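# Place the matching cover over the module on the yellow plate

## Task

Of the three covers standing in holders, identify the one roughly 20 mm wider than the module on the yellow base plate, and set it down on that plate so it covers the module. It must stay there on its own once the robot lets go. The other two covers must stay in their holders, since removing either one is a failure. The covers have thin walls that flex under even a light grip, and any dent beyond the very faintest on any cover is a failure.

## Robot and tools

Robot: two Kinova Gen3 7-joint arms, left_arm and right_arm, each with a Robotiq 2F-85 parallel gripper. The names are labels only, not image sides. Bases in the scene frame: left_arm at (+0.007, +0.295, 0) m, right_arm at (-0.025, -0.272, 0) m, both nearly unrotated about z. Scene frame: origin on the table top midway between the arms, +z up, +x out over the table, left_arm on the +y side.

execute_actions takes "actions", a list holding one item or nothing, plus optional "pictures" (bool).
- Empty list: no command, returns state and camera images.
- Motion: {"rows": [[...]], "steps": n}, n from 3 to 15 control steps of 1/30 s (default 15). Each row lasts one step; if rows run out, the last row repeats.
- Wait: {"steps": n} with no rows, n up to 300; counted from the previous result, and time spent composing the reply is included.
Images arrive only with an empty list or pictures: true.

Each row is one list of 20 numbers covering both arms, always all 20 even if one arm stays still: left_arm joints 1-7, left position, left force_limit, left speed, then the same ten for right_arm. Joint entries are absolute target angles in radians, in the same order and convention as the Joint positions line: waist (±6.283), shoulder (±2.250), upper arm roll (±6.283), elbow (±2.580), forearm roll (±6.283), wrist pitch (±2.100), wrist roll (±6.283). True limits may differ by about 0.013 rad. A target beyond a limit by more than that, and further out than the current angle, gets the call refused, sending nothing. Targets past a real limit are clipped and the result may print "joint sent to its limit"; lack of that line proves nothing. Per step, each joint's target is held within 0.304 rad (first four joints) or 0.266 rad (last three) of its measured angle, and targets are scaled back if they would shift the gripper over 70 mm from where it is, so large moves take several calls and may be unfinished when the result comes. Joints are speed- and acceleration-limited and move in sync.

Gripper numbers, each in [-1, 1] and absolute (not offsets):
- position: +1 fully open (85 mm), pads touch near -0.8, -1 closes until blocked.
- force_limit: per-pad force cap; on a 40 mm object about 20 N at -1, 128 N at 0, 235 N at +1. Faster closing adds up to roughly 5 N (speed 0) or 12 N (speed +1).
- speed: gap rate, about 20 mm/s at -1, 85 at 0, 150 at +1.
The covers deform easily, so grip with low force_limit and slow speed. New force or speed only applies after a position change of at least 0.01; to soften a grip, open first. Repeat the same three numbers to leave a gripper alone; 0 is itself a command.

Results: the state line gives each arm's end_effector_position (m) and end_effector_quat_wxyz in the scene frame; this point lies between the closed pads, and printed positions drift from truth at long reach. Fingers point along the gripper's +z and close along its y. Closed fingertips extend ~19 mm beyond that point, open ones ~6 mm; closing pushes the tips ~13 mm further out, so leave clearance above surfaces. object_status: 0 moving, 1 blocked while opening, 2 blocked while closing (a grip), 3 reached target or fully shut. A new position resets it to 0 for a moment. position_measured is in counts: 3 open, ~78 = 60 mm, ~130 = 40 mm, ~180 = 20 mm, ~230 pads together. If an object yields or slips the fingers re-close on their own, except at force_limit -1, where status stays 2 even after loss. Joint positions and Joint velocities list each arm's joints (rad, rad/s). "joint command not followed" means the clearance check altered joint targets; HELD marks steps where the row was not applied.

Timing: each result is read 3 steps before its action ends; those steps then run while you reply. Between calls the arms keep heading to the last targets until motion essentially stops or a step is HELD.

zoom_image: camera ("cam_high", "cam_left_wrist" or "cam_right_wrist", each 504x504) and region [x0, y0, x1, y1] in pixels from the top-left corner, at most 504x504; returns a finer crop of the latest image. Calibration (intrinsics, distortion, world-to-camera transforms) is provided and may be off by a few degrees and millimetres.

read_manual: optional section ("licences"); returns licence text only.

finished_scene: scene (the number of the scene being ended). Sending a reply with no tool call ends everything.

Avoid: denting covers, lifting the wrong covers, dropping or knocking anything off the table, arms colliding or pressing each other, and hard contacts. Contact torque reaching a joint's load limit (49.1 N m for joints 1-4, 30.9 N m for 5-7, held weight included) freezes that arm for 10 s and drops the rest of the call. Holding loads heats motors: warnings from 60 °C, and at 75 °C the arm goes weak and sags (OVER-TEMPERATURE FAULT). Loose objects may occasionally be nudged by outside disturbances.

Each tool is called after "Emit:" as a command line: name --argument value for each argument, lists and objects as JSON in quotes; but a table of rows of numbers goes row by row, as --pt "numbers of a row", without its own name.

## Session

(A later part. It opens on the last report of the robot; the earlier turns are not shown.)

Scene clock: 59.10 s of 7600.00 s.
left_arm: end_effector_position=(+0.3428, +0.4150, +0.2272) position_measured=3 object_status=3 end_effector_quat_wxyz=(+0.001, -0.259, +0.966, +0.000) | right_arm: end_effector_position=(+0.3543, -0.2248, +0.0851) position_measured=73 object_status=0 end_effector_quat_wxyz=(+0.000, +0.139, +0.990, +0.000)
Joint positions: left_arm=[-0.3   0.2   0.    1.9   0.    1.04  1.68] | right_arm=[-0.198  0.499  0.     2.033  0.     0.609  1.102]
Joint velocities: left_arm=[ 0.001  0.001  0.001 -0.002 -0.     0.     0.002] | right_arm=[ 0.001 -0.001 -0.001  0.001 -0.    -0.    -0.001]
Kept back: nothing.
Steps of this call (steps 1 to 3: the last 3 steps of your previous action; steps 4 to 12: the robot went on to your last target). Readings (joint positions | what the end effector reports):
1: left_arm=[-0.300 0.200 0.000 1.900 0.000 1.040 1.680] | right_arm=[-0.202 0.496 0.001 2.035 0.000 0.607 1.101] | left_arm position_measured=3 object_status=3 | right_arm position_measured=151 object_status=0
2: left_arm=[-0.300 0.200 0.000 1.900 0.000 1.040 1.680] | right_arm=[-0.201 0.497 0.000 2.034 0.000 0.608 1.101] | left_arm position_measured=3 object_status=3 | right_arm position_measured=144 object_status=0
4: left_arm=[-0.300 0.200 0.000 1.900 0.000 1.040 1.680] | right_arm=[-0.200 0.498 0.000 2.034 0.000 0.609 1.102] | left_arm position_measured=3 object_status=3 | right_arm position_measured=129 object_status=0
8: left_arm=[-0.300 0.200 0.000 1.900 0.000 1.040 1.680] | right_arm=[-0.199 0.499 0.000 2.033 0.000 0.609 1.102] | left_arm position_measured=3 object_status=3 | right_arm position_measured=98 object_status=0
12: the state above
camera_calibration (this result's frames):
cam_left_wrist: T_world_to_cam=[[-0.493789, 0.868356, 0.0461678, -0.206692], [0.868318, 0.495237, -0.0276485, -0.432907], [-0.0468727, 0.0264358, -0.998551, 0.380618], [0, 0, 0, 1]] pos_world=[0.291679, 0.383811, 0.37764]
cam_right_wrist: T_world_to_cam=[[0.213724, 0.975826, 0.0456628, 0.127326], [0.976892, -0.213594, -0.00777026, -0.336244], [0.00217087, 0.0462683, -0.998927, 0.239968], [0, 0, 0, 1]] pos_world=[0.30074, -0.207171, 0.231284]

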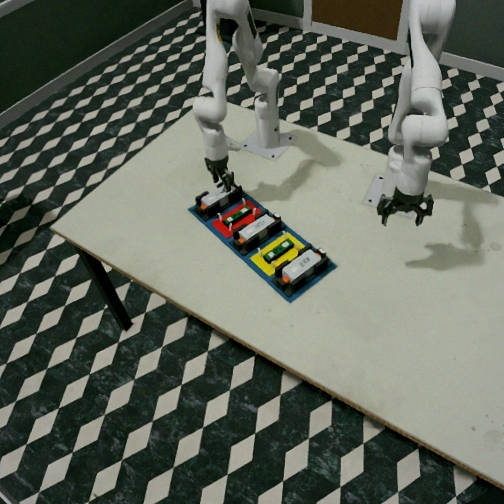

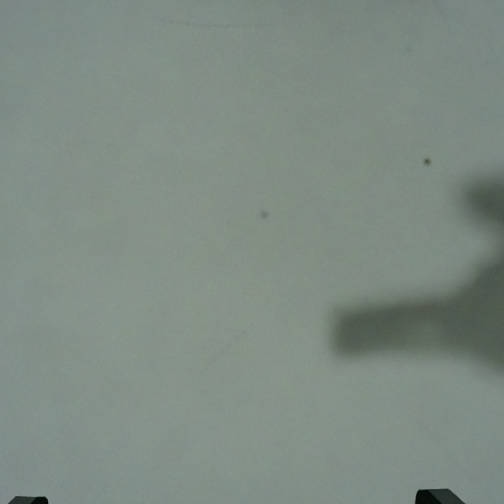

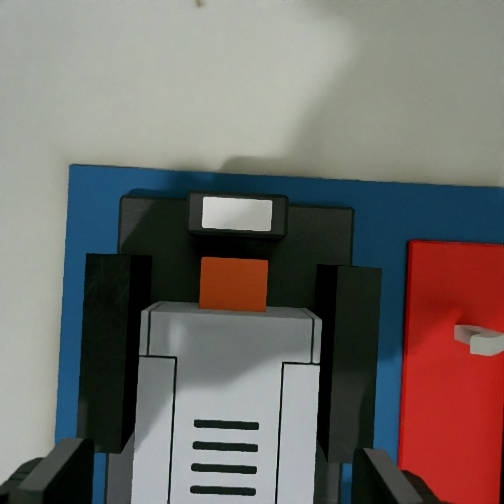

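Emit:
execute_actions --actions '[{"rows": [[-0.3,0.2,0,1.9,0,1.04,1.68,1,-1,-1, -0.1755,0.5277,0,1.9733,0,0.6406,1.1241,0.48,-1,0]], "steps": 12}]'

Emit:
execute_actions --actions '[{"rows": [[-0.3,0.2,0,1.9,0,1.04,1.68,1,-1,-1, -0.1755,0.5405,0,1.9782,0,0.6229,1.1241,0.48,-1,0],[-0.3,0.2,0,1.9,0,1.04,1.68,1,-1,-1, -0.1755,0.5533,0,1.9832,0,0.6051,1.1241,0.48,-1,0],[-0.3,0.2,0,1.9,0,1.04,1.68,1,-1,-1, -0.1755,0.5661,0,1.9881,0,0.5874,1.1241,0.48,-1,0],[-0.3,0.2,0,1.9,0,1.04,1.68,1,-1,-1, -0.1755,0.5789,0,1.9930,0,0.5697,1.1241,0.48,-1,0],[-0.3,0.2,0,1.9,0,1.04,1.68,1,-1,-1, -0.1755,0.5879,0,1.9955,0,0.5582,1.1241,0.48,-1,0],[-0.3,0.2,0,1.9,0,1.04,1.68,1,-1,-1, -0.1755,0.5969,0,1.9980,0,0.5467,1.1241,0.48,-1,0],[-0.3,0.2,0,1.9,0,1.04,1.68,1,-1,-1, -0.1755,0.6059,0,2.0006,0,0.5351,1.1241,0.48,-1,0],[-0.3,0.2,0,1.9,0,1.04,1.68,1,-1,-1, -0.1755,0.6149,0,2.0031,0,0.5236,1.1241,0.48,-1,0],[-0.3,0.2,0,1.9,0,1.04,1.68,1,-1,-1, -0.1755,0.6239,0,2.0056,0,0.5121,1.1241,0.48,-1,0],[-0.3,0.2,0,1.9,0,1.04,1.68,1,-1,-1, -0.1755,0.6329,0,2.0081,0,0.5006,1.1241,0.48,-1,0]], "steps": 15}]'

Scene clock: 62.77 s of 7600.00 s.
left_arm: end_effector_position=(+0.3428, +0.4150, +0.2272) position_measured=3 object_status=3 end_effector_quat_wxyz=(+0.001, -0.259, +0.966, +0.000) | right_arm: end_effector_position=(+0.3730, -0.2298, +0.0855) position_measured=68 object_status=3 end_effector_quat_wxyz=(+0.001, +0.139, +0.990, +0.000)
Joint positions: left_arm=[-0.3   0.2   0.    1.9   0.    1.04  1.68] | right_arm=[-0.177  0.526  0.     1.975  0.     0.639  1.123]
Joint velocities: left_arm=[ 0.001  0.     0.001 -0.001  0.    -0.    -0.001] | right_arm=[ 0.013  0.016 -0.003 -0.029  0.     0.019  0.007]
Steps of this call (steps 1 to 15: the robot went on to your last target; steps 16 to 90: nothing new was sent; then 0.37 s passed at rest; steps 91 to 99: the first 9 steps of this action). Readings (joint positions | what the end effector reports):
91: left_arm=[-0.300 0.200 0.000 1.900 0.000 1.040 1.680] | right_arm=[-0.197 0.500 -0.000 2.032 -0.000 0.610 1.102] | left_arm position_measured=3 object_status=3 | right_arm position_measured=68 object_status=3
92: left_arm=[-0.300 0.200 0.000 1.900 0.000 1.040 1.680] | right_arm=[-0.195 0.504 -0.000 2.027 -0.000 0.613 1.104] | left_arm position_measured=3 object_status=3 | right_arm position_measured=68 object_status=3
94: left_arm=[-0.300 0.200 0.000 1.900 0.000 1.040 1.680] | right_arm=[-0.185 0.516 -0.000 2.003 -0.000 0.625 1.113] | left_arm position_measured=3 object_status=3 | right_arm position_measured=68 object_status=3
98: left_arm=[-0.300 0.200 0.000 1.900 0.000 1.040 1.680] | right_arm=[-0.178 0.525 0.000 1.977 0.000 0.638 1.123] | left_arm position_measured=3 object_status=3 | right_arm position_measured=68 object_status=3
99: the state above

Scene clock: 63.27 s of 7600.00 s.
left_arm: end_effector_position=(+0.3428, +0.4150, +0.2272) position_measured=3 object_status=3 end_effector_quat_wxyz=(+0.001, -0.259, +0.966, +0.000) | right_arm: end_effector_position=(+0.3736, -0.2302, +0.0434) position_measured=68 object_status=3 end_effector_quat_wxyz=(+0.000, +0.139, +0.990, +0.000)
Joint positions: left_arm=[-0.3   0.2   0.    1.9   0.    1.04  1.68] | right_arm=[-0.176  0.618 -0.     2.004  0.     0.519  1.124]
Joint velocities: left_arm=[-0.001  0.    -0.     0.001 -0.    -0.     0.   ] | right_arm=[ 0.     0.18  -0.     0.062 -0.001 -0.259 -0.002]
Steps of this call (steps 1 to 3: the last 3 steps of your previous action; steps 4 to 15: the first 12 steps of this action). Readings (joint positions | what the end effector reports):
4: left_arm=[-0.300 0.200 0.000 1.900 0.000 1.040 1.680] | right_arm=[-0.176 0.528 0.000 1.974 0.000 0.639 1.124] | left_arm position_measured=3 object_status=3 | right_arm position_measured=68 object_status=3
5: left_arm=[-0.300 0.200 0.000 1.900 0.000 1.040 1.680] | right_arm=[-0.176 0.533 0.000 1.975 0.000 0.634 1.124] | left_arm position_measured=3 object_status=3 | right_arm position_measured=68 object_status=3
7: left_arm=[-0.300 0.200 0.000 1.900 0.000 1.040 1.680] | right_arm=[-0.176 0.548 0.000 1.980 0.000 0.616 1.124] | left_arm position_measured=3 object_status=3 | right_arm position_measured=68 object_status=3
11: left_arm=[-0.300 0.200 0.000 1.900 0.000 1.040 1.680] | right_arm=[-0.176 0.584 0.000 1.993 0.000 0.565 1.124] | left_arm position_measured=3 object_status=3 | right_arm position_measured=68 object_status=3
15: the state above

Emit:
execute_actions --actions '[{"rows": [[-0.3,0.2,0,1.9,0,1.04,1.68,1,-1,-1, -0.1755,0.6329,0,2.0081,0,0.5006,1.1241,0.25,-1,-0.3]], "steps": 15}]'

Scene clock: 63.77 s of 7600.00 s.
left_arm: end_effector_position=(+0.3428, +0.4150, +0.2272) position_measured=3 object_status=3 end_effector_quat_wxyz=(+0.001, -0.259, +0.966, +0.000) | right_arm: end_effector_position=(+0.3733, -0.2303, +0.0370) position_measured=98 object_status=0 end_effector_quat_wxyz=(+0.000, +0.139, +0.990, +0.000)
Joint positions: left_arm=[-0.3   0.2   0.    1.9   0.    1.04  1.68] | right_arm=[-0.176  0.633 -0.     2.008 -0.     0.501  1.124]
Joint velocities: left_arm=[-0.001  0.    -0.001 -0.    -0.    -0.    -0.001] | right_arm=[-0.001 -0.     0.    -0.    -0.    -0.001  0.   ]
Steps of this call (steps 1 to 3: the last 3 steps of your previous action; steps 4 to 15: the first 12 steps of this action). Readings (joint positions | what the end effector reports):
4: left_arm=[-0.300 0.200 0.000 1.900 0.000 1.040 1.680] | right_arm=[-0.176 0.629 -0.000 2.008 0.000 0.503 1.124] | left_arm position_measured=3 object_status=3 | right_arm position_measured=68 object_status=0
5: left_arm=[-0.300 0.200 0.000 1.900 0.000 1.040 1.680] | right_arm=[-0.176 0.630 -0.000 2.008 0.000 0.502 1.124] | left_arm position_measured=3 object_status=3 | right_arm position_measured=69 object_status=0
7: left_arm=[-0.300 0.200 0.000 1.900 0.000 1.040 1.680] | right_arm=[-0.176 0.631 -0.000 2.008 0.000 0.501 1.124] | left_arm position_measured=3 object_status=3 | right_arm position_measured=77 object_status=0
11: left_arm=[-0.300 0.200 0.000 1.900 0.000 1.040 1.680] | right_arm=[-0.176 0.632 -0.000 2.008 0.000 0.501 1.124] | left_arm position_measured=3 object_status=3 | right_arm position_measured=95 object_status=0
15: the state above

Emit:
execute_actions --actions '[{"rows": [[-0.3,0.2,0,1.9,0,1.04,1.68,1,-1,-1, -0.1755,0.6329,0,2.0081,0,0.5006,1.1241,0.09,-0.85,-1]], "steps": 15}]'

Emit:
execute_actions --actions '[{"steps": 12}]' --pictures true

Scene clock: 64.40 s of 7600.00 s.
left_arm: end_effector_position=(+0.3428, +0.4150, +0.2272) position_measured=3 object_status=3 end_effector_quat_wxyz=(+0.001, -0.259, +0.966, +0.000) | right_arm: end_effector_position=(+0.3734, -0.2303, +0.0375) position_measured=113 object_status=0 end_effector_quat_wxyz=(+0.000, +0.139, +0.990, +0.000)
Joint positions: left_arm=[-0.3   0.2  -0.    1.9   0.    1.04  1.68] | right_arm=[-0.175  0.632  0.     2.008 -0.     0.501  1.124]
Joint velocities: left_arm=[ 0.002 -0.001  0.     0.     0.    -0.    -0.002] | right_arm=[ 0.001 -0.003  0.     0.    -0.001  0.002  0.001]
Steps of this call (steps 1 to 3: the last 3 steps of your previous action; steps 4 to 7: the robot went on to your last target; steps 8 to 19: the first 12 steps of this action). Readings (joint positions | what the end effector reports):
8: left_arm=[-0.300 0.200 0.000 1.900 0.000 1.040 1.680] | right_arm=[-0.176 0.633 -0.000 2.008 -0.000 0.501 1.124] | left_arm position_measured=3 object_status=3 | right_arm position_measured=98 object_status=0
9: left_arm=[-0.300 0.200 0.000 1.900 0.000 1.040 1.680] | right_arm=[-0.176 0.633 0.000 2.008 0.000 0.501 1.124] | left_arm position_measured=3 object_status=3 | right_arm position_measured=98 object_status=0
11: left_arm=[-0.300 0.200 0.000 1.900 0.000 1.040 1.680] | right_arm=[-0.176 0.633 0.000 2.008 0.000 0.501 1.124] | left_arm position_measured=3 object_status=3 | right_arm position_measured=101 object_status=0
15: left_arm=[-0.300 0.200 -0.000 1.900 0.000 1.040 1.680] | right_arm=[-0.175 0.632 0.000 2.008 -0.000 0.501 1.124] | left_arm position_measured=3 object_status=3 | right_arm position_measured=107 object_status=0
19: the state above

Scene clock: 64.80 s of 7600.00 s.
left_arm: end_effector_position=(+0.3428, +0.4150, +0.2272) position_measured=3 object_status=3 end_effector_quat_wxyz=(+0.001, -0.259, +0.966, +0.000) | right_arm: end_effector_position=(+0.3734, -0.2303, +0.0376) position_measured=114 object_status=2 end_effector_quat_wxyz=(+0.000, +0.139, +0.990, +0.000)
Joint positions: left_arm=[-0.3   0.2   0.    1.9   0.    1.04  1.68] | right_arm=[-0.175  0.631  0.     2.008 -0.     0.501  1.124]
Joint velocities: left_arm=[-0.     0.    -0.    -0.001  0.     0.001 -0.   ] | right_arm=[-0.001 -0.    -0.    -0.001  0.     0.     0.001]
Kept back: nothing.
Steps of this call (steps 1 to 3: the last 3 steps of your previous action; steps 4 to 12: the robot went on to your last target). Readings (joint positions | what the end effector reports):
1: left_arm=[-0.300 0.200 0.000 1.900 0.000 1.040 1.680] | right_arm=[-0.175 0.632 0.000 2.008 -0.000 0.501 1.124] | left_arm position_measured=3 object_status=3 | right_arm position_measured=114 object_status=0
2: left_arm=[-0.300 0.200 0.000 1.900 0.000 1.040 1.680] | right_arm=[-0.175 0.631 0.000 2.008 -0.000 0.501 1.124] | left_arm position_measured=3 object_status=3 | right_arm position_measured=114 object_status=0
4: left_arm=[-0.300 0.200 -0.000 1.900 0.000 1.040 1.680] | right_arm=[-0.175 0.631 0.000 2.008 -0.000 0.501 1.124] | left_arm position_measured=3 object_status=3 | right_arm position_measured=114 object_status=0
8: left_arm=[-0.300 0.200 0.000 1.900 -0.000 1.040 1.680] | right_arm=[-0.175 0.631 0.000 2.008 -0.000 0.501 1.124] | left_arm position_measured=3 object_status=3 | right_arm position_measured=114 object_status=2
12: the state above
camera_calibration (this result's frames):
cam_left_wrist: T_world_to_cam=[[-0.493789, 0.868356, 0.0461679, -0.206692], [0.868318, 0.495237, -0.0276485, -0.432907], [-0.0468727, 0.0264359, -0.998551, 0.380618], [0, 0, 0, 1]] pos_world=[0.291679, 0.383812, 0.37764]
cam_right_wrist: T_world_to_cam=[[0.21429, 0.975693, 0.0458591, 0.130551], [0.976767, -0.214177, -0.00742341, -0.356594], [0.00257901, 0.0463844, -0.99892, 0.192587], [0, 0, 0, 1]] pos_world=[0.319837, -0.212685, 0.183745]

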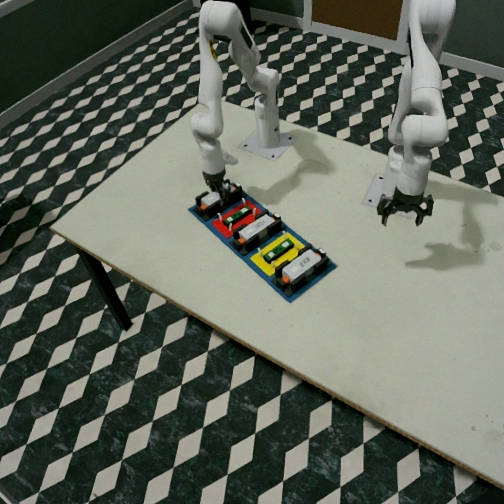

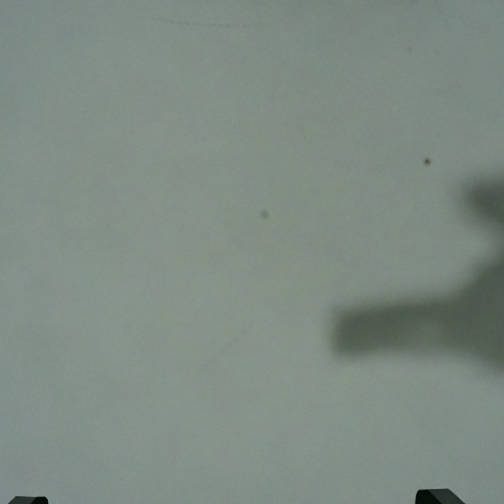

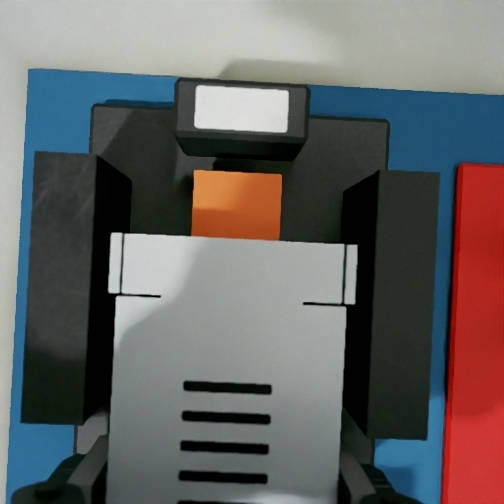

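Emit:
execute_actions --actions '[{"rows": [[-0.3,0.2,0,1.9,0,1.04,1.68,1,-1,-1, -0.1755,0.6318,0,2.0078,0,0.5020,1.1241,0.09,-0.85,-1],[-0.3,0.2,0,1.9,0,1.04,1.68,1,-1,-1, -0.1755,0.6307,0,2.0075,0,0.5035,1.1241,0.09,-0.85,-1],[-0.3,0.2,0,1.9,0,1.04,1.68,1,-1,-1, -0.1755,0.6295,0,2.0072,0,0.5049,1.1241,0.09,-0.85,-1],[-0.3,0.2,0,1.9,0,1.04,1.68,1,-1,-1, -0.1755,0.6284,0,2.0068,0,0.5064,1.1241,0.09,-0.85,-1],[-0.3,0.2,0,1.9,0,1.04,1.68,1,-1,-1, -0.1755,0.6273,0,2.0065,0,0.5078,1.1241,0.09,-0.85,-1],[-0.3,0.2,0,1.9,0,1.04,1.68,1,-1,-1, -0.1755,0.6262,0,2.0062,0,0.5092,1.1241,0.09,-0.85,-1],[-0.3,0.2,0,1.9,0,1.04,1.68,1,-1,-1, -0.1755,0.6250,0,2.0059,0,0.5107,1.1241,0.09,-0.85,-1],[-0.3,0.2,0,1.9,0,1.04,1.68,1,-1,-1, -0.1755,0.6239,0,2.0056,0,0.5121,1.1241,0.09,-0.85,-1],[-0.3,0.2,0,1.9,0,1.04,1.68,1,-1,-1, -0.1755,0.6228,0,2.0053,0,0.5136,1.1241,0.09,-0.85,-1],[-0.3,0.2,0,1.9,0,1.04,1.68,1,-1,-1, -0.1755,0.6217,0,2.0050,0,0.5150,1.1241,0.09,-0.85,-1]], "steps": 15}]'

Emit:
execute_actions --actions '[{"steps": 10}]' --pictures true

Scene clock: 65.67 s of 7600.00 s.
left_arm: end_effector_position=(+0.3428, +0.4150, +0.2272) position_measured=3 object_status=3 end_effector_quat_wxyz=(+0.001, -0.259, +0.966, +0.000) | right_arm: end_effector_position=(+0.3728, -0.2302, +0.0382) position_measured=115 object_status=2 end_effector_quat_wxyz=(-0.002, +0.139, +0.990, -0.000)
Joint positions: left_arm=[-0.3   0.2   0.    1.9   0.    1.04  1.68] | right_arm=[-0.176  0.631 -0.     2.005 -0.     0.509  1.124]
Joint velocities: left_arm=[-0.    -0.001  0.    -0.001  0.    -0.001  0.001] | right_arm=[ 0.     0.002 -0.001 -0.011 -0.002  0.015 -0.001]
Steps of this call (steps 1 to 14: the robot went on to your last target; steps 15 to 26: the first 12 steps of this action). Readings (joint positions | what the end effector reports):
15: left_arm=[-0.300 0.200 0.000 1.900 0.000 1.040 1.680] | right_arm=[-0.175 0.631 0.000 2.008 -0.000 0.501 1.124] | left_arm position_measured=3 object_status=3 | right_arm position_measured=114 object_status=2
16: left_arm=[-0.300 0.200 0.000 1.900 0.000 1.040 1.680] | right_arm=[-0.175 0.631 0.000 2.008 -0.000 0.502 1.124] | left_arm position_measured=3 object_status=3 | right_arm position_measured=114 object_status=2
18: left_arm=[-0.300 0.200 0.000 1.900 0.000 1.040 1.680] | right_arm=[-0.175 0.631 -0.000 2.008 -0.000 0.503 1.124] | left_arm position_measured=3 object_status=3 | right_arm position_measured=114 object_status=2
22: left_arm=[-0.300 0.200 0.000 1.900 0.000 1.040 1.680] | right_arm=[-0.176 0.631 -0.000 2.007 -0.000 0.506 1.124] | left_arm position_measured=3 object_status=3 | right_arm position_measured=114 object_status=2
26: the state above

Scene clock: 66.00 s of 7600.00 s.
left_arm: end_effector_position=(+0.3428, +0.4150, +0.2272) position_measured=3 object_status=3 end_effector_quat_wxyz=(+0.001, -0.259, +0.966, +0.000) | right_arm: end_effector_position=(+0.3728, -0.2302, +0.0382) position_measured=115 object_status=2 end_effector_quat_wxyz=(-0.002, +0.139, +0.990, -0.001)
Joint positions: left_arm=[-0.3   0.2   0.    1.9   0.    1.04  1.68] | right_arm=[-0.176  0.631 -0.     2.005 -0.     0.51   1.124]
Joint velocities: left_arm=[-0.     0.    -0.     0.001 -0.     0.001 -0.   ] | right_arm=[-0.001  0.     0.    -0.001  0.002  0.     0.   ]
Kept back: nothing.
Steps of this call (steps 1 to 3: the last 3 steps of your previous action; steps 4 to 10: the robot went on to your last target). Readings (joint positions | what the end effector reports):
1: left_arm=[-0.300 0.200 0.000 1.900 0.000 1.040 1.680] | right_arm=[-0.176 0.631 -0.000 2.005 -0.000 0.509 1.124] | left_arm position_measured=3 object_status=3 | right_arm position_measured=115 object_status=2
2: left_arm=[-0.300 0.200 0.000 1.900 0.000 1.040 1.680] | right_arm=[-0.176 0.631 -0.000 2.005 -0.000 0.510 1.124] | left_arm position_measured=3 object_status=3 | right_arm position_measured=115 object_status=2
4: left_arm=[-0.300 0.200 0.000 1.900 0.000 1.040 1.680] | right_arm=[-0.176 0.631 -0.000 2.005 -0.000 0.510 1.124] | left_arm position_measured=3 object_status=3 | right_arm position_measured=115 object_status=2
8: left_arm=[-0.300 0.200 0.000 1.900 0.000 1.040 1.680] | right_arm=[-0.176 0.631 -0.000 2.005 -0.000 0.510 1.124] | left_arm position_measured=3 object_status=3 | right_arm position_measured=115 object_status=2
10: the state above
camera_calibration (this result's frames):
cam_left_wrist: T_world_to_cam=[[-0.493789, 0.868355, 0.0461679, -0.206692], [0.868318, 0.495237, -0.0276485, -0.432907], [-0.0468728, 0.0264359, -0.998551, 0.380618], [0, 0, 0, 1]] pos_world=[0.291679, 0.383812, 0.37764]
cam_right_wrist: T_world_to_cam=[[0.214632, 0.975696, 0.044165, 0.130521], [0.976692, -0.214298, -0.012211, -0.355764], [-0.0024497, 0.0457565, -0.99895, 0.194955], [0, 0, 0, 1]] pos_world=[0.319936, -0.212509, 0.184642]

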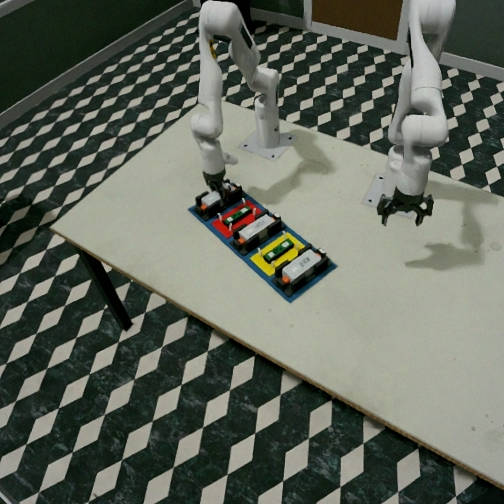

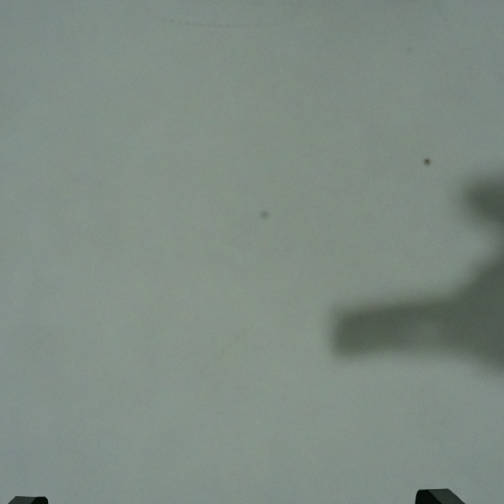

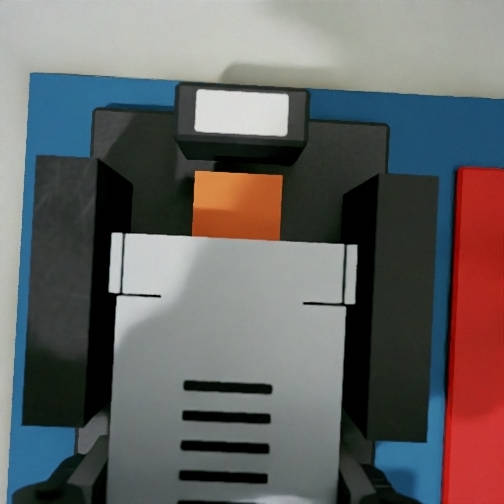

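Emit:
execute_actions --actions '[{"rows": [[-0.3,0.2,0,1.9,0,1.04,1.68,1,-1,-1, -0.1755,0.6217,0,2.0049,0,0.5135,1.1241,0.09,-0.85,-1],[-0.3,0.2,0,1.9,0,1.04,1.68,1,-1,-1, -0.1755,0.6217,0,2.0048,0,0.5120,1.1241,0.09,-0.85,-1],[-0.3,0.2,0,1.9,0,1.04,1.68,1,-1,-1, -0.1755,0.6217,0,2.0046,0,0.5105,1.1241,0.09,-0.85,-1],[-0.3,0.2,0,1.9,0,1.04,1.68,1,-1,-1, -0.1755,0.6217,0,2.0045,0,0.5090,1.1241,0.09,-0.85,-1],[-0.3,0.2,0,1.9,0,1.04,1.68,1,-1,-1, -0.1755,0.6217,0,2.0044,0,0.5075,1.1241,0.09,-0.85,-1],[-0.3,0.2,0,1.9,0,1.04,1.68,1,-1,-1, -0.1755,0.6217,0,2.0043,0,0.5060,1.1241,0.09,-0.85,-1],[-0.3,0.2,0,1.9,0,1.04,1.68,1,-1,-1, -0.1755,0.6217,0,2.0042,0,0.5045,1.1241,0.09,-0.85,-1],[-0.3,0.2,0,1.9,0,1.04,1.68,1,-1,-1, -0.1755,0.6217,0,2.0041,0,0.5030,1.1241,0.09,-0.85,-1]], "steps": 15}]'

Emit:
execute_actions --actions '[{"steps": 8}]' --pictures true

Scene clock: 67.50 s of 7600.00 s.
left_arm: end_effector_position=(+0.3428, +0.4150, +0.2272) position_measured=3 object_status=3 end_effector_quat_wxyz=(+0.001, -0.259, +0.966, +0.000) | right_arm: end_effector_position=(+0.3735, -0.2302, +0.0381) position_measured=115 object_status=2 end_effector_quat_wxyz=(+0.000, +0.139, +0.990, +0.000)
Joint positions: left_arm=[-0.3   0.2   0.    1.9   0.    1.04  1.68] | right_arm=[-0.175  0.63  -0.     2.007 -0.     0.504  1.124]
Joint velocities: left_arm=[ 0.001 -0.     0.001  0.    -0.     0.001  0.001] | right_arm=[-0.001 -0.003  0.001  0.003  0.001 -0.007 -0.   ]
Steps of this call (steps 1 to 15: the robot went on to your last target; steps 16 to 33: nothing new was sent; steps 34 to 45: the first 12 steps of this action). Readings (joint positions | what the end effector reports):
34: left_arm=[-0.300 0.200 -0.000 1.900 0.000 1.040 1.680] | right_arm=[-0.176 0.631 -0.000 2.005 -0.000 0.510 1.124] | left_arm position_measured=3 object_status=3 | right_arm position_measured=115 object_status=2
35: left_arm=[-0.300 0.200 -0.000 1.900 0.000 1.040 1.680] | right_arm=[-0.176 0.631 -0.000 2.005 -0.000 0.510 1.124] | left_arm position_measured=3 object_status=3 | right_arm position_measured=115 object_status=2
37: left_arm=[-0.300 0.200 0.000 1.900 0.000 1.040 1.680] | right_arm=[-0.176 0.631 -0.000 2.005 -0.000 0.509 1.124] | left_arm position_measured=3 object_status=3 | right_arm position_measured=115 object_status=2
41: left_arm=[-0.300 0.200 0.000 1.900 0.000 1.040 1.680] | right_arm=[-0.175 0.631 -0.000 2.006 -0.000 0.505 1.124] | left_arm position_measured=3 object_status=3 | right_arm position_measured=115 object_status=2
45: the state above

Scene clock: 67.77 s of 7600.00 s.
left_arm: end_effector_position=(+0.3428, +0.4150, +0.2272) position_measured=3 object_status=3 end_effector_quat_wxyz=(+0.001, -0.259, +0.966, +0.000) | right_arm: end_effector_position=(+0.3735, -0.2302, +0.0381) position_measured=115 object_status=2 end_effector_quat_wxyz=(+0.000, +0.139, +0.990, +0.000)
Joint positions: left_arm=[-0.3   0.2   0.    1.9   0.    1.04  1.68] | right_arm=[-0.175  0.63  -0.     2.008 -0.     0.503  1.124]
Joint velocities: left_arm=[-0.001  0.001 -0.     0.001  0.     0.001  0.   ] | right_arm=[-0.     0.001 -0.001 -0.001  0.    -0.001 -0.001]
Kept back: nothing.
Steps of this call (steps 1 to 3: the last 3 steps of your previous action; steps 4 to 8: the robot went on to your last target). Readings (joint positions | what the end effector reports):
1: left_arm=[-0.300 0.200 0.000 1.900 0.000 1.040 1.680] | right_arm=[-0.175 0.630 -0.000 2.007 -0.000 0.503 1.124] | left_arm position_measured=3 object_status=3 | right_arm position_measured=115 object_status=2
2: left_arm=[-0.300 0.200 -0.000 1.900 0.000 1.040 1.680] | right_arm=[-0.175 0.630 -0.000 2.007 -0.000 0.503 1.124] | left_arm position_measured=3 object_status=3 | right_arm position_measured=115 object_status=2
4: left_arm=[-0.300 0.200 0.000 1.900 0.000 1.040 1.680] | right_arm=[-0.175 0.630 -0.000 2.007 -0.000 0.503 1.124] | left_arm position_measured=3 object_status=3 | right_arm position_measured=115 object_status=2
8: the state above
camera_calibration (this result's frames):
cam_left_wrist: T_world_to_cam=[[-0.493789, 0.868355, 0.046168, -0.206692], [0.868318, 0.495237, -0.0276482, -0.432907], [-0.0468726, 0.0264361, -0.998551, 0.380618], [0, 0, 0, 1]] pos_world=[0.291679, 0.383812, 0.37764]
cam_right_wrist: T_world_to_cam=[[0.214561, 0.975625, 0.0460311, 0.130319], [0.976707, -0.214453, -0.00734424, -0.356748], [0.00270625, 0.0465346, -0.998913, 0.193156], [0, 0, 0, 1]] pos_world=[0.319954, -0.212636, 0.184328]

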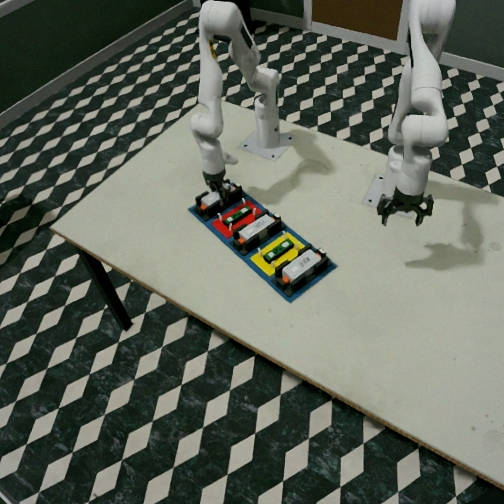

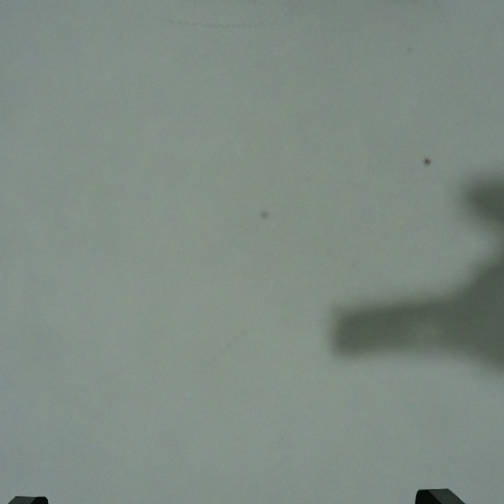

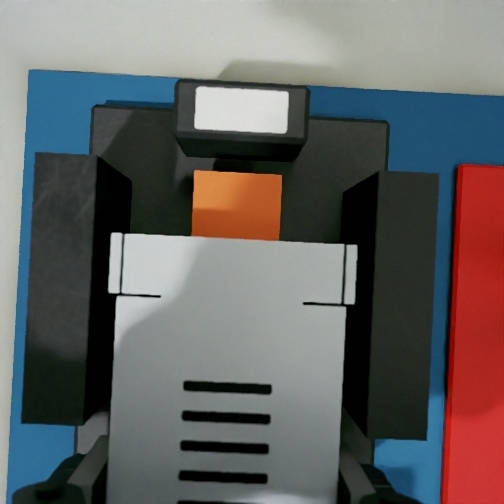

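Emit:
execute_actions --actions '[{"rows": [[-0.3,0.2,0,1.9,0,1.04,1.68,1,-1,-1, -0.1755,0.6214,0,2.0040,0,0.5032,1.1241,0.09,-0.85,-1],[-0.3,0.2,0,1.9,0,1.04,1.68,1,-1,-1, -0.1755,0.6211,0,2.0039,0,0.5033,1.1241,0.09,-0.85,-1],[-0.3,0.2,0,1.9,0,1.04,1.68,1,-1,-1, -0.1755,0.6208,0,2.0038,0,0.5034,1.1241,0.09,-0.85,-1],[-0.3,0.2,0,1.9,0,1.04,1.68,1,-1,-1, -0.1755,0.6205,0,2.0037,0,0.5035,1.1241,0.09,-0.85,-1],[-0.3,0.2,0,1.9,0,1.04,1.68,1,-1,-1, -0.1755,0.6202,0,2.0036,0,0.5036,1.1241,0.09,-0.85,-1],[-0.3,0.2,0,1.9,0,1.04,1.68,1,-1,-1, -0.1755,0.6199,0,2.0035,0,0.5036,1.1241,0.09,-0.85,-1],[-0.3,0.2,0,1.9,0,1.04,1.68,1,-1,-1, -0.1755,0.6196,0,2.0033,0,0.5036,1.1241,0.09,-0.85,-1],[-0.3,0.2,0,1.9,0,1.04,1.68,1,-1,-1, -0.1755,0.6194,0,2.0032,0,0.5036,1.1241,0.09,-0.85,-1]], "steps": 15}]'

Emit:
execute_actions --actions '[{"steps": 8}]'

Scene clock: 68.57 s of 7600.00 s.
left_arm: end_effector_position=(+0.3428, +0.4150, +0.2272) position_measured=3 object_status=3 end_effector_quat_wxyz=(+0.001, -0.259, +0.966, +0.000) | right_arm: end_effector_position=(+0.3736, -0.2302, +0.0382) position_measured=115 object_status=2 end_effector_quat_wxyz=(+0.000, +0.139, +0.990, +0.000)
Joint positions: left_arm=[-0.3   0.2  -0.    1.9   0.    1.04  1.68] | right_arm=[-0.175  0.63  -0.     2.007 -0.     0.503  1.124]
Joint velocities: left_arm=[-0.     0.    -0.001  0.001 -0.    -0.     0.001] | right_arm=[ 0.    -0.    -0.001 -0.    -0.001  0.001 -0.001]
Steps of this call (steps 1 to 12: the robot went on to your last target; steps 13 to 24: the first 12 steps of this action). Readings (joint positions | what the end effector reports):
13: left_arm=[-0.300 0.200 0.000 1.900 0.000 1.040 1.680] | right_arm=[-0.175 0.630 -0.000 2.008 -0.000 0.503 1.124] | left_arm position_measured=3 object_status=3 | right_arm position_measured=115 object_status=2
14: left_arm=[-0.300 0.200 0.000 1.900 0.000 1.040 1.680] | right_arm=[-0.175 0.630 -0.000 2.008 -0.000 0.503 1.124] | left_arm position_measured=3 object_status=3 | right_arm position_measured=115 object_status=2
16: left_arm=[-0.300 0.200 0.000 1.900 0.000 1.040 1.680] | right_arm=[-0.175 0.630 -0.000 2.008 -0.000 0.503 1.124] | left_arm position_measured=3 object_status=3 | right_arm position_measured=115 object_status=2
20: left_arm=[-0.300 0.200 -0.000 1.900 -0.000 1.040 1.680] | right_arm=[-0.175 0.630 -0.000 2.007 -0.000 0.503 1.124] | left_arm position_measured=3 object_status=3 | right_arm position_measured=115 object_status=2
24: the state above

Scene clock: 68.83 s of 7600.00 s.
left_arm: end_effector_position=(+0.3428, +0.4150, +0.2272) position_measured=3 object_status=3 end_effector_quat_wxyz=(+0.001, -0.259, +0.966, +0.000) | right_arm: end_effector_position=(+0.3736, -0.2302, +0.0382) position_measured=115 object_status=2 end_effector_quat_wxyz=(+0.000, +0.139, +0.990, +0.000)
Joint positions: left_arm=[-0.3   0.2   0.    1.9   0.    1.04  1.68] | right_arm=[-0.175  0.63  -0.     2.007 -0.     0.503  1.124]
Joint velocities: left_arm=[ 0.001  0.    -0.001  0.002  0.     0.001 -0.001] | right_arm=[-0.     0.001 -0.    -0.     0.     0.001 -0.001]
Kept back: nothing.
Steps of this call (steps 1 to 3: the last 3 steps of your previous action; steps 4 to 8: the robot went on to your last target). Readings (joint positions | what the end effector reports):
1: left_arm=[-0.300 0.200 0.000 1.900 0.000 1.040 1.680] | right_arm=[-0.175 0.630 -0.000 2.007 -0.000 0.503 1.124] | left_arm position_measured=3 object_status=3 | right_arm position_measured=115 object_status=2
2: left_arm=[-0.300 0.200 0.000 1.900 0.000 1.040 1.680] | right_arm=[-0.175 0.630 -0.000 2.007 -0.000 0.503 1.124] | left_arm position_measured=3 object_status=3 | right_arm position_measured=115 object_status=2
4: left_arm=[-0.300 0.200 0.000 1.900 0.000 1.040 1.680] | right_arm=[-0.175 0.630 -0.000 2.007 -0.000 0.503 1.124] | left_arm position_measured=3 object_status=3 | right_arm position_measured=115 object_status=2
8: the state above

Emit:
execute_actions --actions '[{"rows": [[-0.3,0.2,0,1.9,0,1.04,1.68,1,-1,-1, -0.1755,0.6191,0,2.0031,0,0.5037,1.1241,0.09,-0.85,-1],[-0.3,0.2,0,1.9,0,1.04,1.68,1,-1,-1, -0.1755,0.6188,0,2.0030,0,0.5037,1.1241,0.09,-0.85,-1],[-0.3,0.2,0,1.9,0,1.04,1.68,1,-1,-1, -0.1755,0.6185,0,2.0029,0,0.5038,1.1241,0.09,-0.85,-1],[-0.3,0.2,0,1.9,0,1.04,1.68,1,-1,-1, -0.1755,0.6182,0,2.0028,0,0.5038,1.1241,0.09,-0.85,-1],[-0.3,0.2,0,1.9,0,1.04,1.68,1,-1,-1, -0.1755,0.6179,0,2.0027,0,0.5039,1.1241,0.09,-0.85,-1],[-0.3,0.2,0,1.9,0,1.04,1.68,1,-1,-1, -0.1755,0.6176,0,2.0025,0,0.5039,1.1241,0.09,-0.85,-1],[-0.3,0.2,0,1.9,0,1.04,1.68,1,-1,-1, -0.1755,0.6173,0,2.0024,0,0.5040,1.1241,0.09,-0.85,-1],[-0.3,0.2,0,1.9,0,1.04,1.68,1,-1,-1, -0.1755,0.6170,0,2.0023,0,0.5040,1.1241,0.09,-0.85,-1]], "steps": 15}]'

Emit:
execute_actions --actions '[{"steps": 8}]'

Scene clock: 69.53 s of 7600.00 s.
left_arm: end_effector_position=(+0.3428, +0.4150, +0.2272) position_measured=3 object_status=3 end_effector_quat_wxyz=(+0.001, -0.259, +0.966, +0.000) | right_arm: end_effector_position=(+0.3736, -0.2302, +0.0384) position_measured=115 object_status=2 end_effector_quat_wxyz=(+0.000, +0.139, +0.990, +0.000)
Joint positions: left_arm=[-0.3   0.2   0.    1.9   0.    1.04  1.68] | right_arm=[-0.175  0.63  -0.     2.007 -0.     0.504  1.124]
Joint velocities: left_arm=[ 0.001 -0.001 -0.001  0.001 -0.     0.001  0.001] | right_arm=[ 0.     0.001 -0.002  0.001 -0.    -0.    -0.001]
Steps of this call (steps 1 to 9: the robot went on to your last target; steps 10 to 21: the first 12 steps of this action). Readings (joint positions | what the end effector reports):
10: left_arm=[-0.300 0.200 0.000 1.900 0.000 1.040 1.680] | right_arm=[-0.175 0.630 -0.000 2.007 -0.000 0.503 1.124] | left_arm position_measured=3 object_status=3 | right_arm position_measured=115 object_status=2
11: left_arm=[-0.300 0.200 0.000 1.900 0.000 1.040 1.680] | right_arm=[-0.175 0.630 -0.000 2.007 -0.000 0.503 1.124] | left_arm position_measured=3 object_status=3 | right_arm position_measured=115 object_status=2
13: left_arm=[-0.300 0.200 0.000 1.900 0.000 1.040 1.680] | right_arm=[-0.175 0.630 -0.000 2.007 -0.000 0.503 1.124] | left_arm position_measured=3 object_status=3 | right_arm position_measured=115 object_status=2
17: left_arm=[-0.300 0.200 0.000 1.900 0.000 1.040 1.680] | right_arm=[-0.175 0.630 -0.000 2.007 -0.000 0.504 1.124] | left_arm position_measured=3 object_status=3 | right_arm position_measured=115 object_status=2
21: the state above

Scene clock: 69.80 s of 7600.00 s.
left_arm: end_effector_position=(+0.3428, +0.4150, +0.2272) position_measured=3 object_status=3 end_effector_quat_wxyz=(+0.001, -0.259, +0.966, +0.000) | right_arm: end_effector_position=(+0.3736, -0.2302, +0.0384) position_measured=115 object_status=2 end_effector_quat_wxyz=(+0.000, +0.139, +0.990, +0.000)
Joint positions: left_arm=[-0.3   0.2   0.    1.9   0.    1.04  1.68] | right_arm=[-0.175  0.63  -0.     2.007 -0.     0.504  1.124]
Joint velocities: left_arm=[ 0.001  0.     0.    -0.     0.    -0.001  0.001] | right_arm=[ 0.     0.001  0.001 -0.    -0.001 -0.001  0.001]
Kept back: nothing.
Steps of this call (steps 1 to 3: the last 3 steps of your previous action; steps 4 to 8: the robot went on to your last target). Readings (joint positions | what the end effector reports):
1: left_arm=[-0.300 0.200 0.000 1.900 0.000 1.040 1.680] | right_arm=[-0.175 0.630 -0.000 2.007 -0.000 0.504 1.124] | left_arm position_measured=3 object_status=3 | right_arm position_measured=115 object_status=2
2: left_arm=[-0.300 0.200 0.000 1.900 0.000 1.040 1.680] | right_arm=[-0.175 0.630 -0.000 2.007 -0.000 0.504 1.124] | left_arm position_measured=3 object_status=3 | right_arm position_measured=115 object_status=2
4: left_arm=[-0.300 0.200 0.000 1.900 0.000 1.040 1.680] | right_arm=[-0.175 0.630 -0.000 2.007 -0.000 0.504 1.124] | left_arm position_measured=3 object_status=3 | right_arm position_measured=115 object_status=2
8: the state above

Emit:
execute_actions --actions '[{"rows": [[-0.3,0.2,0,1.9,0,1.04,1.68,1,-1,-1, -0.1755,0.6167,0,2.0022,0,0.5041,1.1241,0.09,-0.85,-1],[-0.3,0.2,0,1.9,0,1.04,1.68,1,-1,-1, -0.1755,0.6164,0,2.0021,0,0.5041,1.1241,0.09,-0.85,-1],[-0.3,0.2,0,1.9,0,1.04,1.68,1,-1,-1, -0.1755,0.6161,0,2.0020,0,0.5042,1.1241,0.09,-0.85,-1],[-0.3,0.2,0,1.9,0,1.04,1.68,1,-1,-1, -0.1755,0.6158,0,2.0019,0,0.5042,1.1241,0.09,-0.85,-1],[-0.3,0.2,0,1.9,0,1.04,1.68,1,-1,-1, -0.1755,0.6155,0,2.0018,0,0.5043,1.1241,0.09,-0.85,-1],[-0.3,0.2,0,1.9,0,1.04,1.68,1,-1,-1, -0.1755,0.6152,0,2.0016,0,0.5043,1.1241,0.09,-0.85,-1],[-0.3,0.2,0,1.9,0,1.04,1.68,1,-1,-1, -0.1755,0.6149,0,2.0015,0,0.5044,1.1241,0.09,-0.85,-1],[-0.3,0.2,0,1.9,0,1.04,1.68,1,-1,-1, -0.1755,0.6146,0,2.0014,0,0.5044,1.1241,0.09,-0.85,-1]], "steps": 15}]'

Emit:
execute_actions --actions '[{"steps": 8}]' --pictures true

Scene clock: 70.60 s of 7600.00 s.
left_arm: end_effector_position=(+0.3428, +0.4150, +0.2272) position_measured=3 object_status=3 end_effector_quat_wxyz=(+0.001, -0.259, +0.966, +0.000) | right_arm: end_effector_position=(+0.3737, -0.2302, +0.0385) position_measured=115 object_status=2 end_effector_quat_wxyz=(+0.000, +0.139, +0.990, +0.000)
Joint positions: left_arm=[-0.3   0.2   0.    1.9   0.    1.04  1.68] | right_arm=[-0.175  0.63  -0.     2.007 -0.     0.504  1.124]
Joint velocities: left_arm=[-0.     0.    -0.     0.     0.     0.001  0.   ] | right_arm=[-0.     0.001  0.001 -0.001 -0.     0.001  0.001]
Steps of this call (steps 1 to 12: the robot went on to your last target; steps 13 to 24: the first 12 steps of this action). Readings (joint positions | what the end effector reports):
13: left_arm=[-0.300 0.200 -0.000 1.900 0.000 1.040 1.680] | right_arm=[-0.175 0.630 -0.000 2.007 -0.000 0.504 1.124] | left_arm position_measured=3 object_status=3 | right_arm position_measured=115 object_status=2
14: left_arm=[-0.300 0.200 0.000 1.900 0.000 1.040 1.680] | right_arm=[-0.175 0.630 -0.000 2.007 -0.000 0.504 1.124] | left_arm position_measured=3 object_status=3 | right_arm position_measured=115 object_status=2
16: left_arm=[-0.300 0.200 0.000 1.900 0.000 1.040 1.680] | right_arm=[-0.175 0.630 -0.000 2.007 -0.000 0.504 1.124] | left_arm position_measured=3 object_status=3 | right_arm position_measured=115 object_status=2
20: left_arm=[-0.300 0.200 0.000 1.900 0.000 1.040 1.680] | right_arm=[-0.175 0.629 -0.000 2.007 -0.000 0.504 1.124] | left_arm position_measured=3 object_status=3 | right_arm position_measured=115 object_status=2
24: the state above

Scene clock: 70.87 s of 7600.00 s.
left_arm: end_effector_position=(+0.3428, +0.4150, +0.2272) position_measured=3 object_status=3 end_effector_quat_wxyz=(+0.001, -0.259, +0.966, +0.000) | right_arm: end_effector_position=(+0.3737, -0.2302, +0.0385) position_measured=115 object_status=2 end_effector_quat_wxyz=(+0.000, +0.139, +0.990, +0.000)
Joint positions: left_arm=[-0.3   0.2   0.    1.9   0.    1.04  1.68] | right_arm=[-0.175  0.63  -0.     2.007 -0.     0.504  1.124]
Joint velocities: left_arm=[ 0.    -0.     0.    -0.001  0.    -0.001 -0.   ] | right_arm=[-0.    -0.001 -0.    -0.    -0.001  0.001  0.001]
Kept back: nothing.
Steps of this call (steps 1 to 3: the last 3 steps of your previous action; steps 4 to 8: the robot went on to your last target). Readings (joint positions | what the end effector reports):
1: left_arm=[-0.300 0.200 0.000 1.900 0.000 1.040 1.680] | right_arm=[-0.175 0.630 -0.000 2.007 -0.000 0.504 1.124] | left_arm position_measured=3 object_status=3 | right_arm position_measured=115 object_status=2
2: left_arm=[-0.300 0.200 0.000 1.900 0.000 1.040 1.680] | right_arm=[-0.175 0.630 -0.000 2.007 -0.000 0.504 1.124] | left_arm position_measured=3 object_status=3 | right_arm position_measured=115 object_status=2
4: left_arm=[-0.300 0.200 0.000 1.900 0.000 1.040 1.680] | right_arm=[-0.175 0.630 -0.000 2.007 -0.000 0.504 1.124] | left_arm position_measured=3 object_status=3 | right_arm position_measured=115 object_status=2
8: the state above
camera_calibration (this result's frames):
cam_left_wrist: T_world_to_cam=[[-0.493789, 0.868356, 0.0461679, -0.206692], [0.868318, 0.495237, -0.027648, -0.432907], [-0.0468724, 0.0264362, -0.998551, 0.380618], [0, 0, 0, 1]] pos_world=[0.291679, 0.383812, 0.37764]
cam_right_wrist: T_world_to_cam=[[0.214624, 0.975605, 0.0461568, 0.130205], [0.976692, -0.214525, -0.00715352, -0.356882], [0.00292278, 0.0466163, -0.998909, 0.193439], [0, 0, 0, 1]] pos_world=[0.320054, -0.212606, 0.184665]

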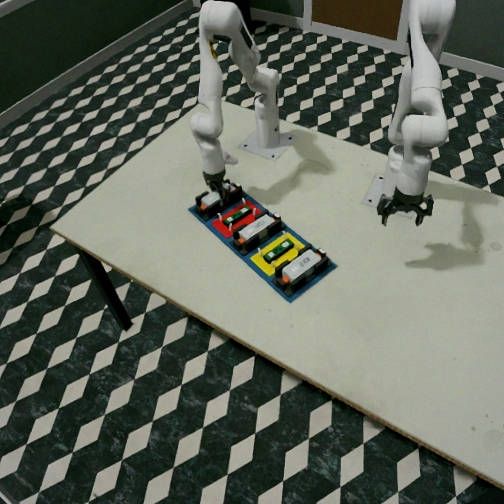

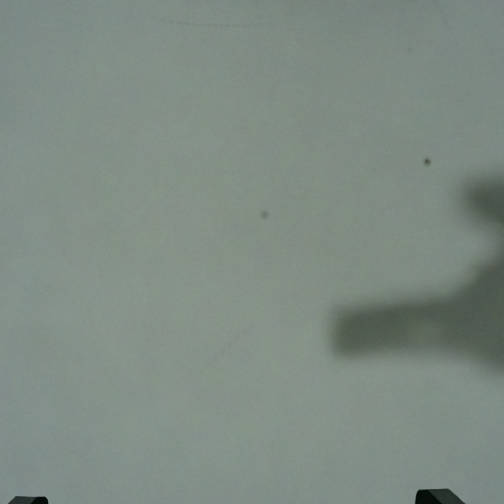

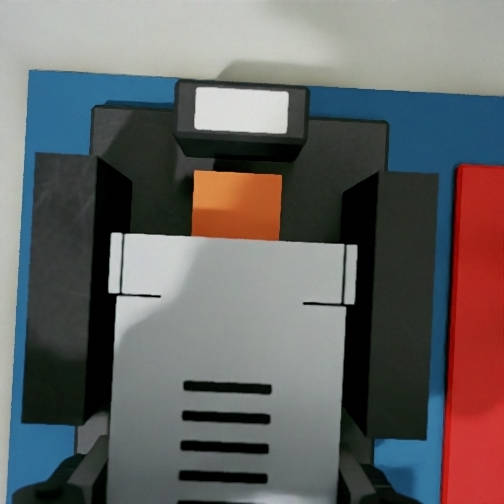

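Emit:
execute_actions --actions '[{"rows": [[-0.3,0.2,0,1.9,0,1.04,1.68,1,-1,-1, -0.1755,0.6143,0,2.0013,0,0.5045,1.1241,0.09,-0.85,-1],[-0.3,0.2,0,1.9,0,1.04,1.68,1,-1,-1, -0.1755,0.6140,0,2.0012,0,0.5045,1.1241,0.09,-0.85,-1],[-0.3,0.2,0,1.9,0,1.04,1.68,1,-1,-1, -0.1755,0.6137,0,2.0011,0,0.5046,1.1241,0.09,-0.85,-1],[-0.3,0.2,0,1.9,0,1.04,1.68,1,-1,-1, -0.1755,0.6134,0,2.0010,0,0.5046,1.1241,0.09,-0.85,-1],[-0.3,0.2,0,1.9,0,1.04,1.68,1,-1,-1, -0.1755,0.6131,0,2.0009,0,0.5047,1.1241,0.09,-0.85,-1],[-0.3,0.2,0,1.9,0,1.04,1.68,1,-1,-1, -0.1755,0.6128,0,2.0008,0,0.5047,1.1241,0.09,-0.85,-1],[-0.3,0.2,0,1.9,0,1.04,1.68,1,-1,-1, -0.1755,0.6125,0,2.0007,0,0.5048,1.1241,0.09,-0.85,-1],[-0.3,0.2,0,1.9,0,1.04,1.68,1,-1,-1, -0.1755,0.6122,0,2.0006,0,0.5048,1.1241,0.09,-0.85,-1]], "steps": 15}]'

Emit:
execute_actions --actions '[{"steps": 8}]'

Scene clock: 71.60 s of 7600.00 s.
left_arm: end_effector_position=(+0.3428, +0.4150, +0.2272) position_measured=3 object_status=3 end_effector_quat_wxyz=(+0.001, -0.259, +0.966, +0.000) | right_arm: end_effector_position=(+0.3738, -0.2302, +0.0392) position_measured=115 object_status=2 end_effector_quat_wxyz=(+0.001, +0.140, +0.990, +0.000)
Joint positions: left_arm=[-0.3   0.2   0.    1.9   0.    1.04  1.68] | right_arm=[-0.175  0.628 -0.     2.007 -0.001  0.505  1.123]
Joint velocities: left_arm=[ 0.     0.     0.    -0.001 -0.    -0.001 -0.   ] | right_arm=[-0.    -0.001 -0.001 -0.001 -0.002 -0.     0.001]
Steps of this call (steps 1 to 10: the robot went on to your last target; steps 11 to 22: the first 12 steps of this action). Readings (joint positions | what the end effector reports):
11: left_arm=[-0.300 0.200 0.000 1.900 0.000 1.040 1.680] | right_arm=[-0.175 0.629 -0.000 2.007 -0.000 0.504 1.124] | left_arm position_measured=3 object_status=3 | right_arm position_measured=115 object_status=2
12: left_arm=[-0.300 0.200 0.000 1.900 0.000 1.040 1.680] | right_arm=[-0.175 0.629 -0.000 2.007 -0.000 0.504 1.124] | left_arm position_measured=3 object_status=3 | right_arm position_measured=115 object_status=2
14: left_arm=[-0.300 0.200 0.000 1.900 0.000 1.040 1.680] | right_arm=[-0.175 0.629 -0.000 2.007 -0.000 0.504 1.124] | left_arm position_measured=3 object_status=3 | right_arm position_measured=115 object_status=2
18: left_arm=[-0.300 0.200 0.000 1.900 0.000 1.040 1.680] | right_arm=[-0.175 0.628 -0.000 2.007 -0.000 0.504 1.124] | left_arm position_measured=3 object_status=3 | right_arm position_measured=115 object_status=2
22: the state above

Scene clock: 71.87 s of 7600.00 s.
left_arm: end_effector_position=(+0.3428, +0.4150, +0.2272) position_measured=3 object_status=3 end_effector_quat_wxyz=(+0.001, -0.259, +0.966, +0.000) | right_arm: end_effector_position=(+0.3738, -0.2302, +0.0392) position_measured=115 object_status=2 end_effector_quat_wxyz=(+0.001, +0.140, +0.990, +0.000)
Joint positions: left_arm=[-0.3   0.2  -0.    1.9   0.    1.04  1.68] | right_arm=[-0.175  0.628 -0.     2.007 -0.001  0.505  1.123]
Joint velocities: left_arm=[ 0.001  0.     0.001  0.001 -0.    -0.001 -0.001] | right_arm=[-0.001 -0.001 -0.    -0.    -0.001 -0.    -0.001]
Kept back: nothing.
Steps of this call (steps 1 to 3: the last 3 steps of your previous action; steps 4 to 8: the robot went on to your last target). Readings (joint positions | what the end effector reports):
1: left_arm=[-0.300 0.200 0.000 1.900 0.000 1.040 1.680] | right_arm=[-0.175 0.628 -0.000 2.007 -0.001 0.505 1.123] | left_arm position_measured=3 object_status=3 | right_arm position_measured=115 object_status=2
2: left_arm=[-0.300 0.200 -0.000 1.900 0.000 1.040 1.680] | right_arm=[-0.175 0.628 -0.000 2.007 -0.001 0.505 1.123] | left_arm position_measured=3 object_status=3 | right_arm position_measured=115 object_status=2
4: left_arm=[-0.300 0.200 -0.000 1.900 0.000 1.040 1.680] | right_arm=[-0.175 0.628 -0.000 2.007 -0.001 0.505 1.123] | left_arm position_measured=3 object_status=3 | right_arm position_measured=115 object_status=2
8: the state above


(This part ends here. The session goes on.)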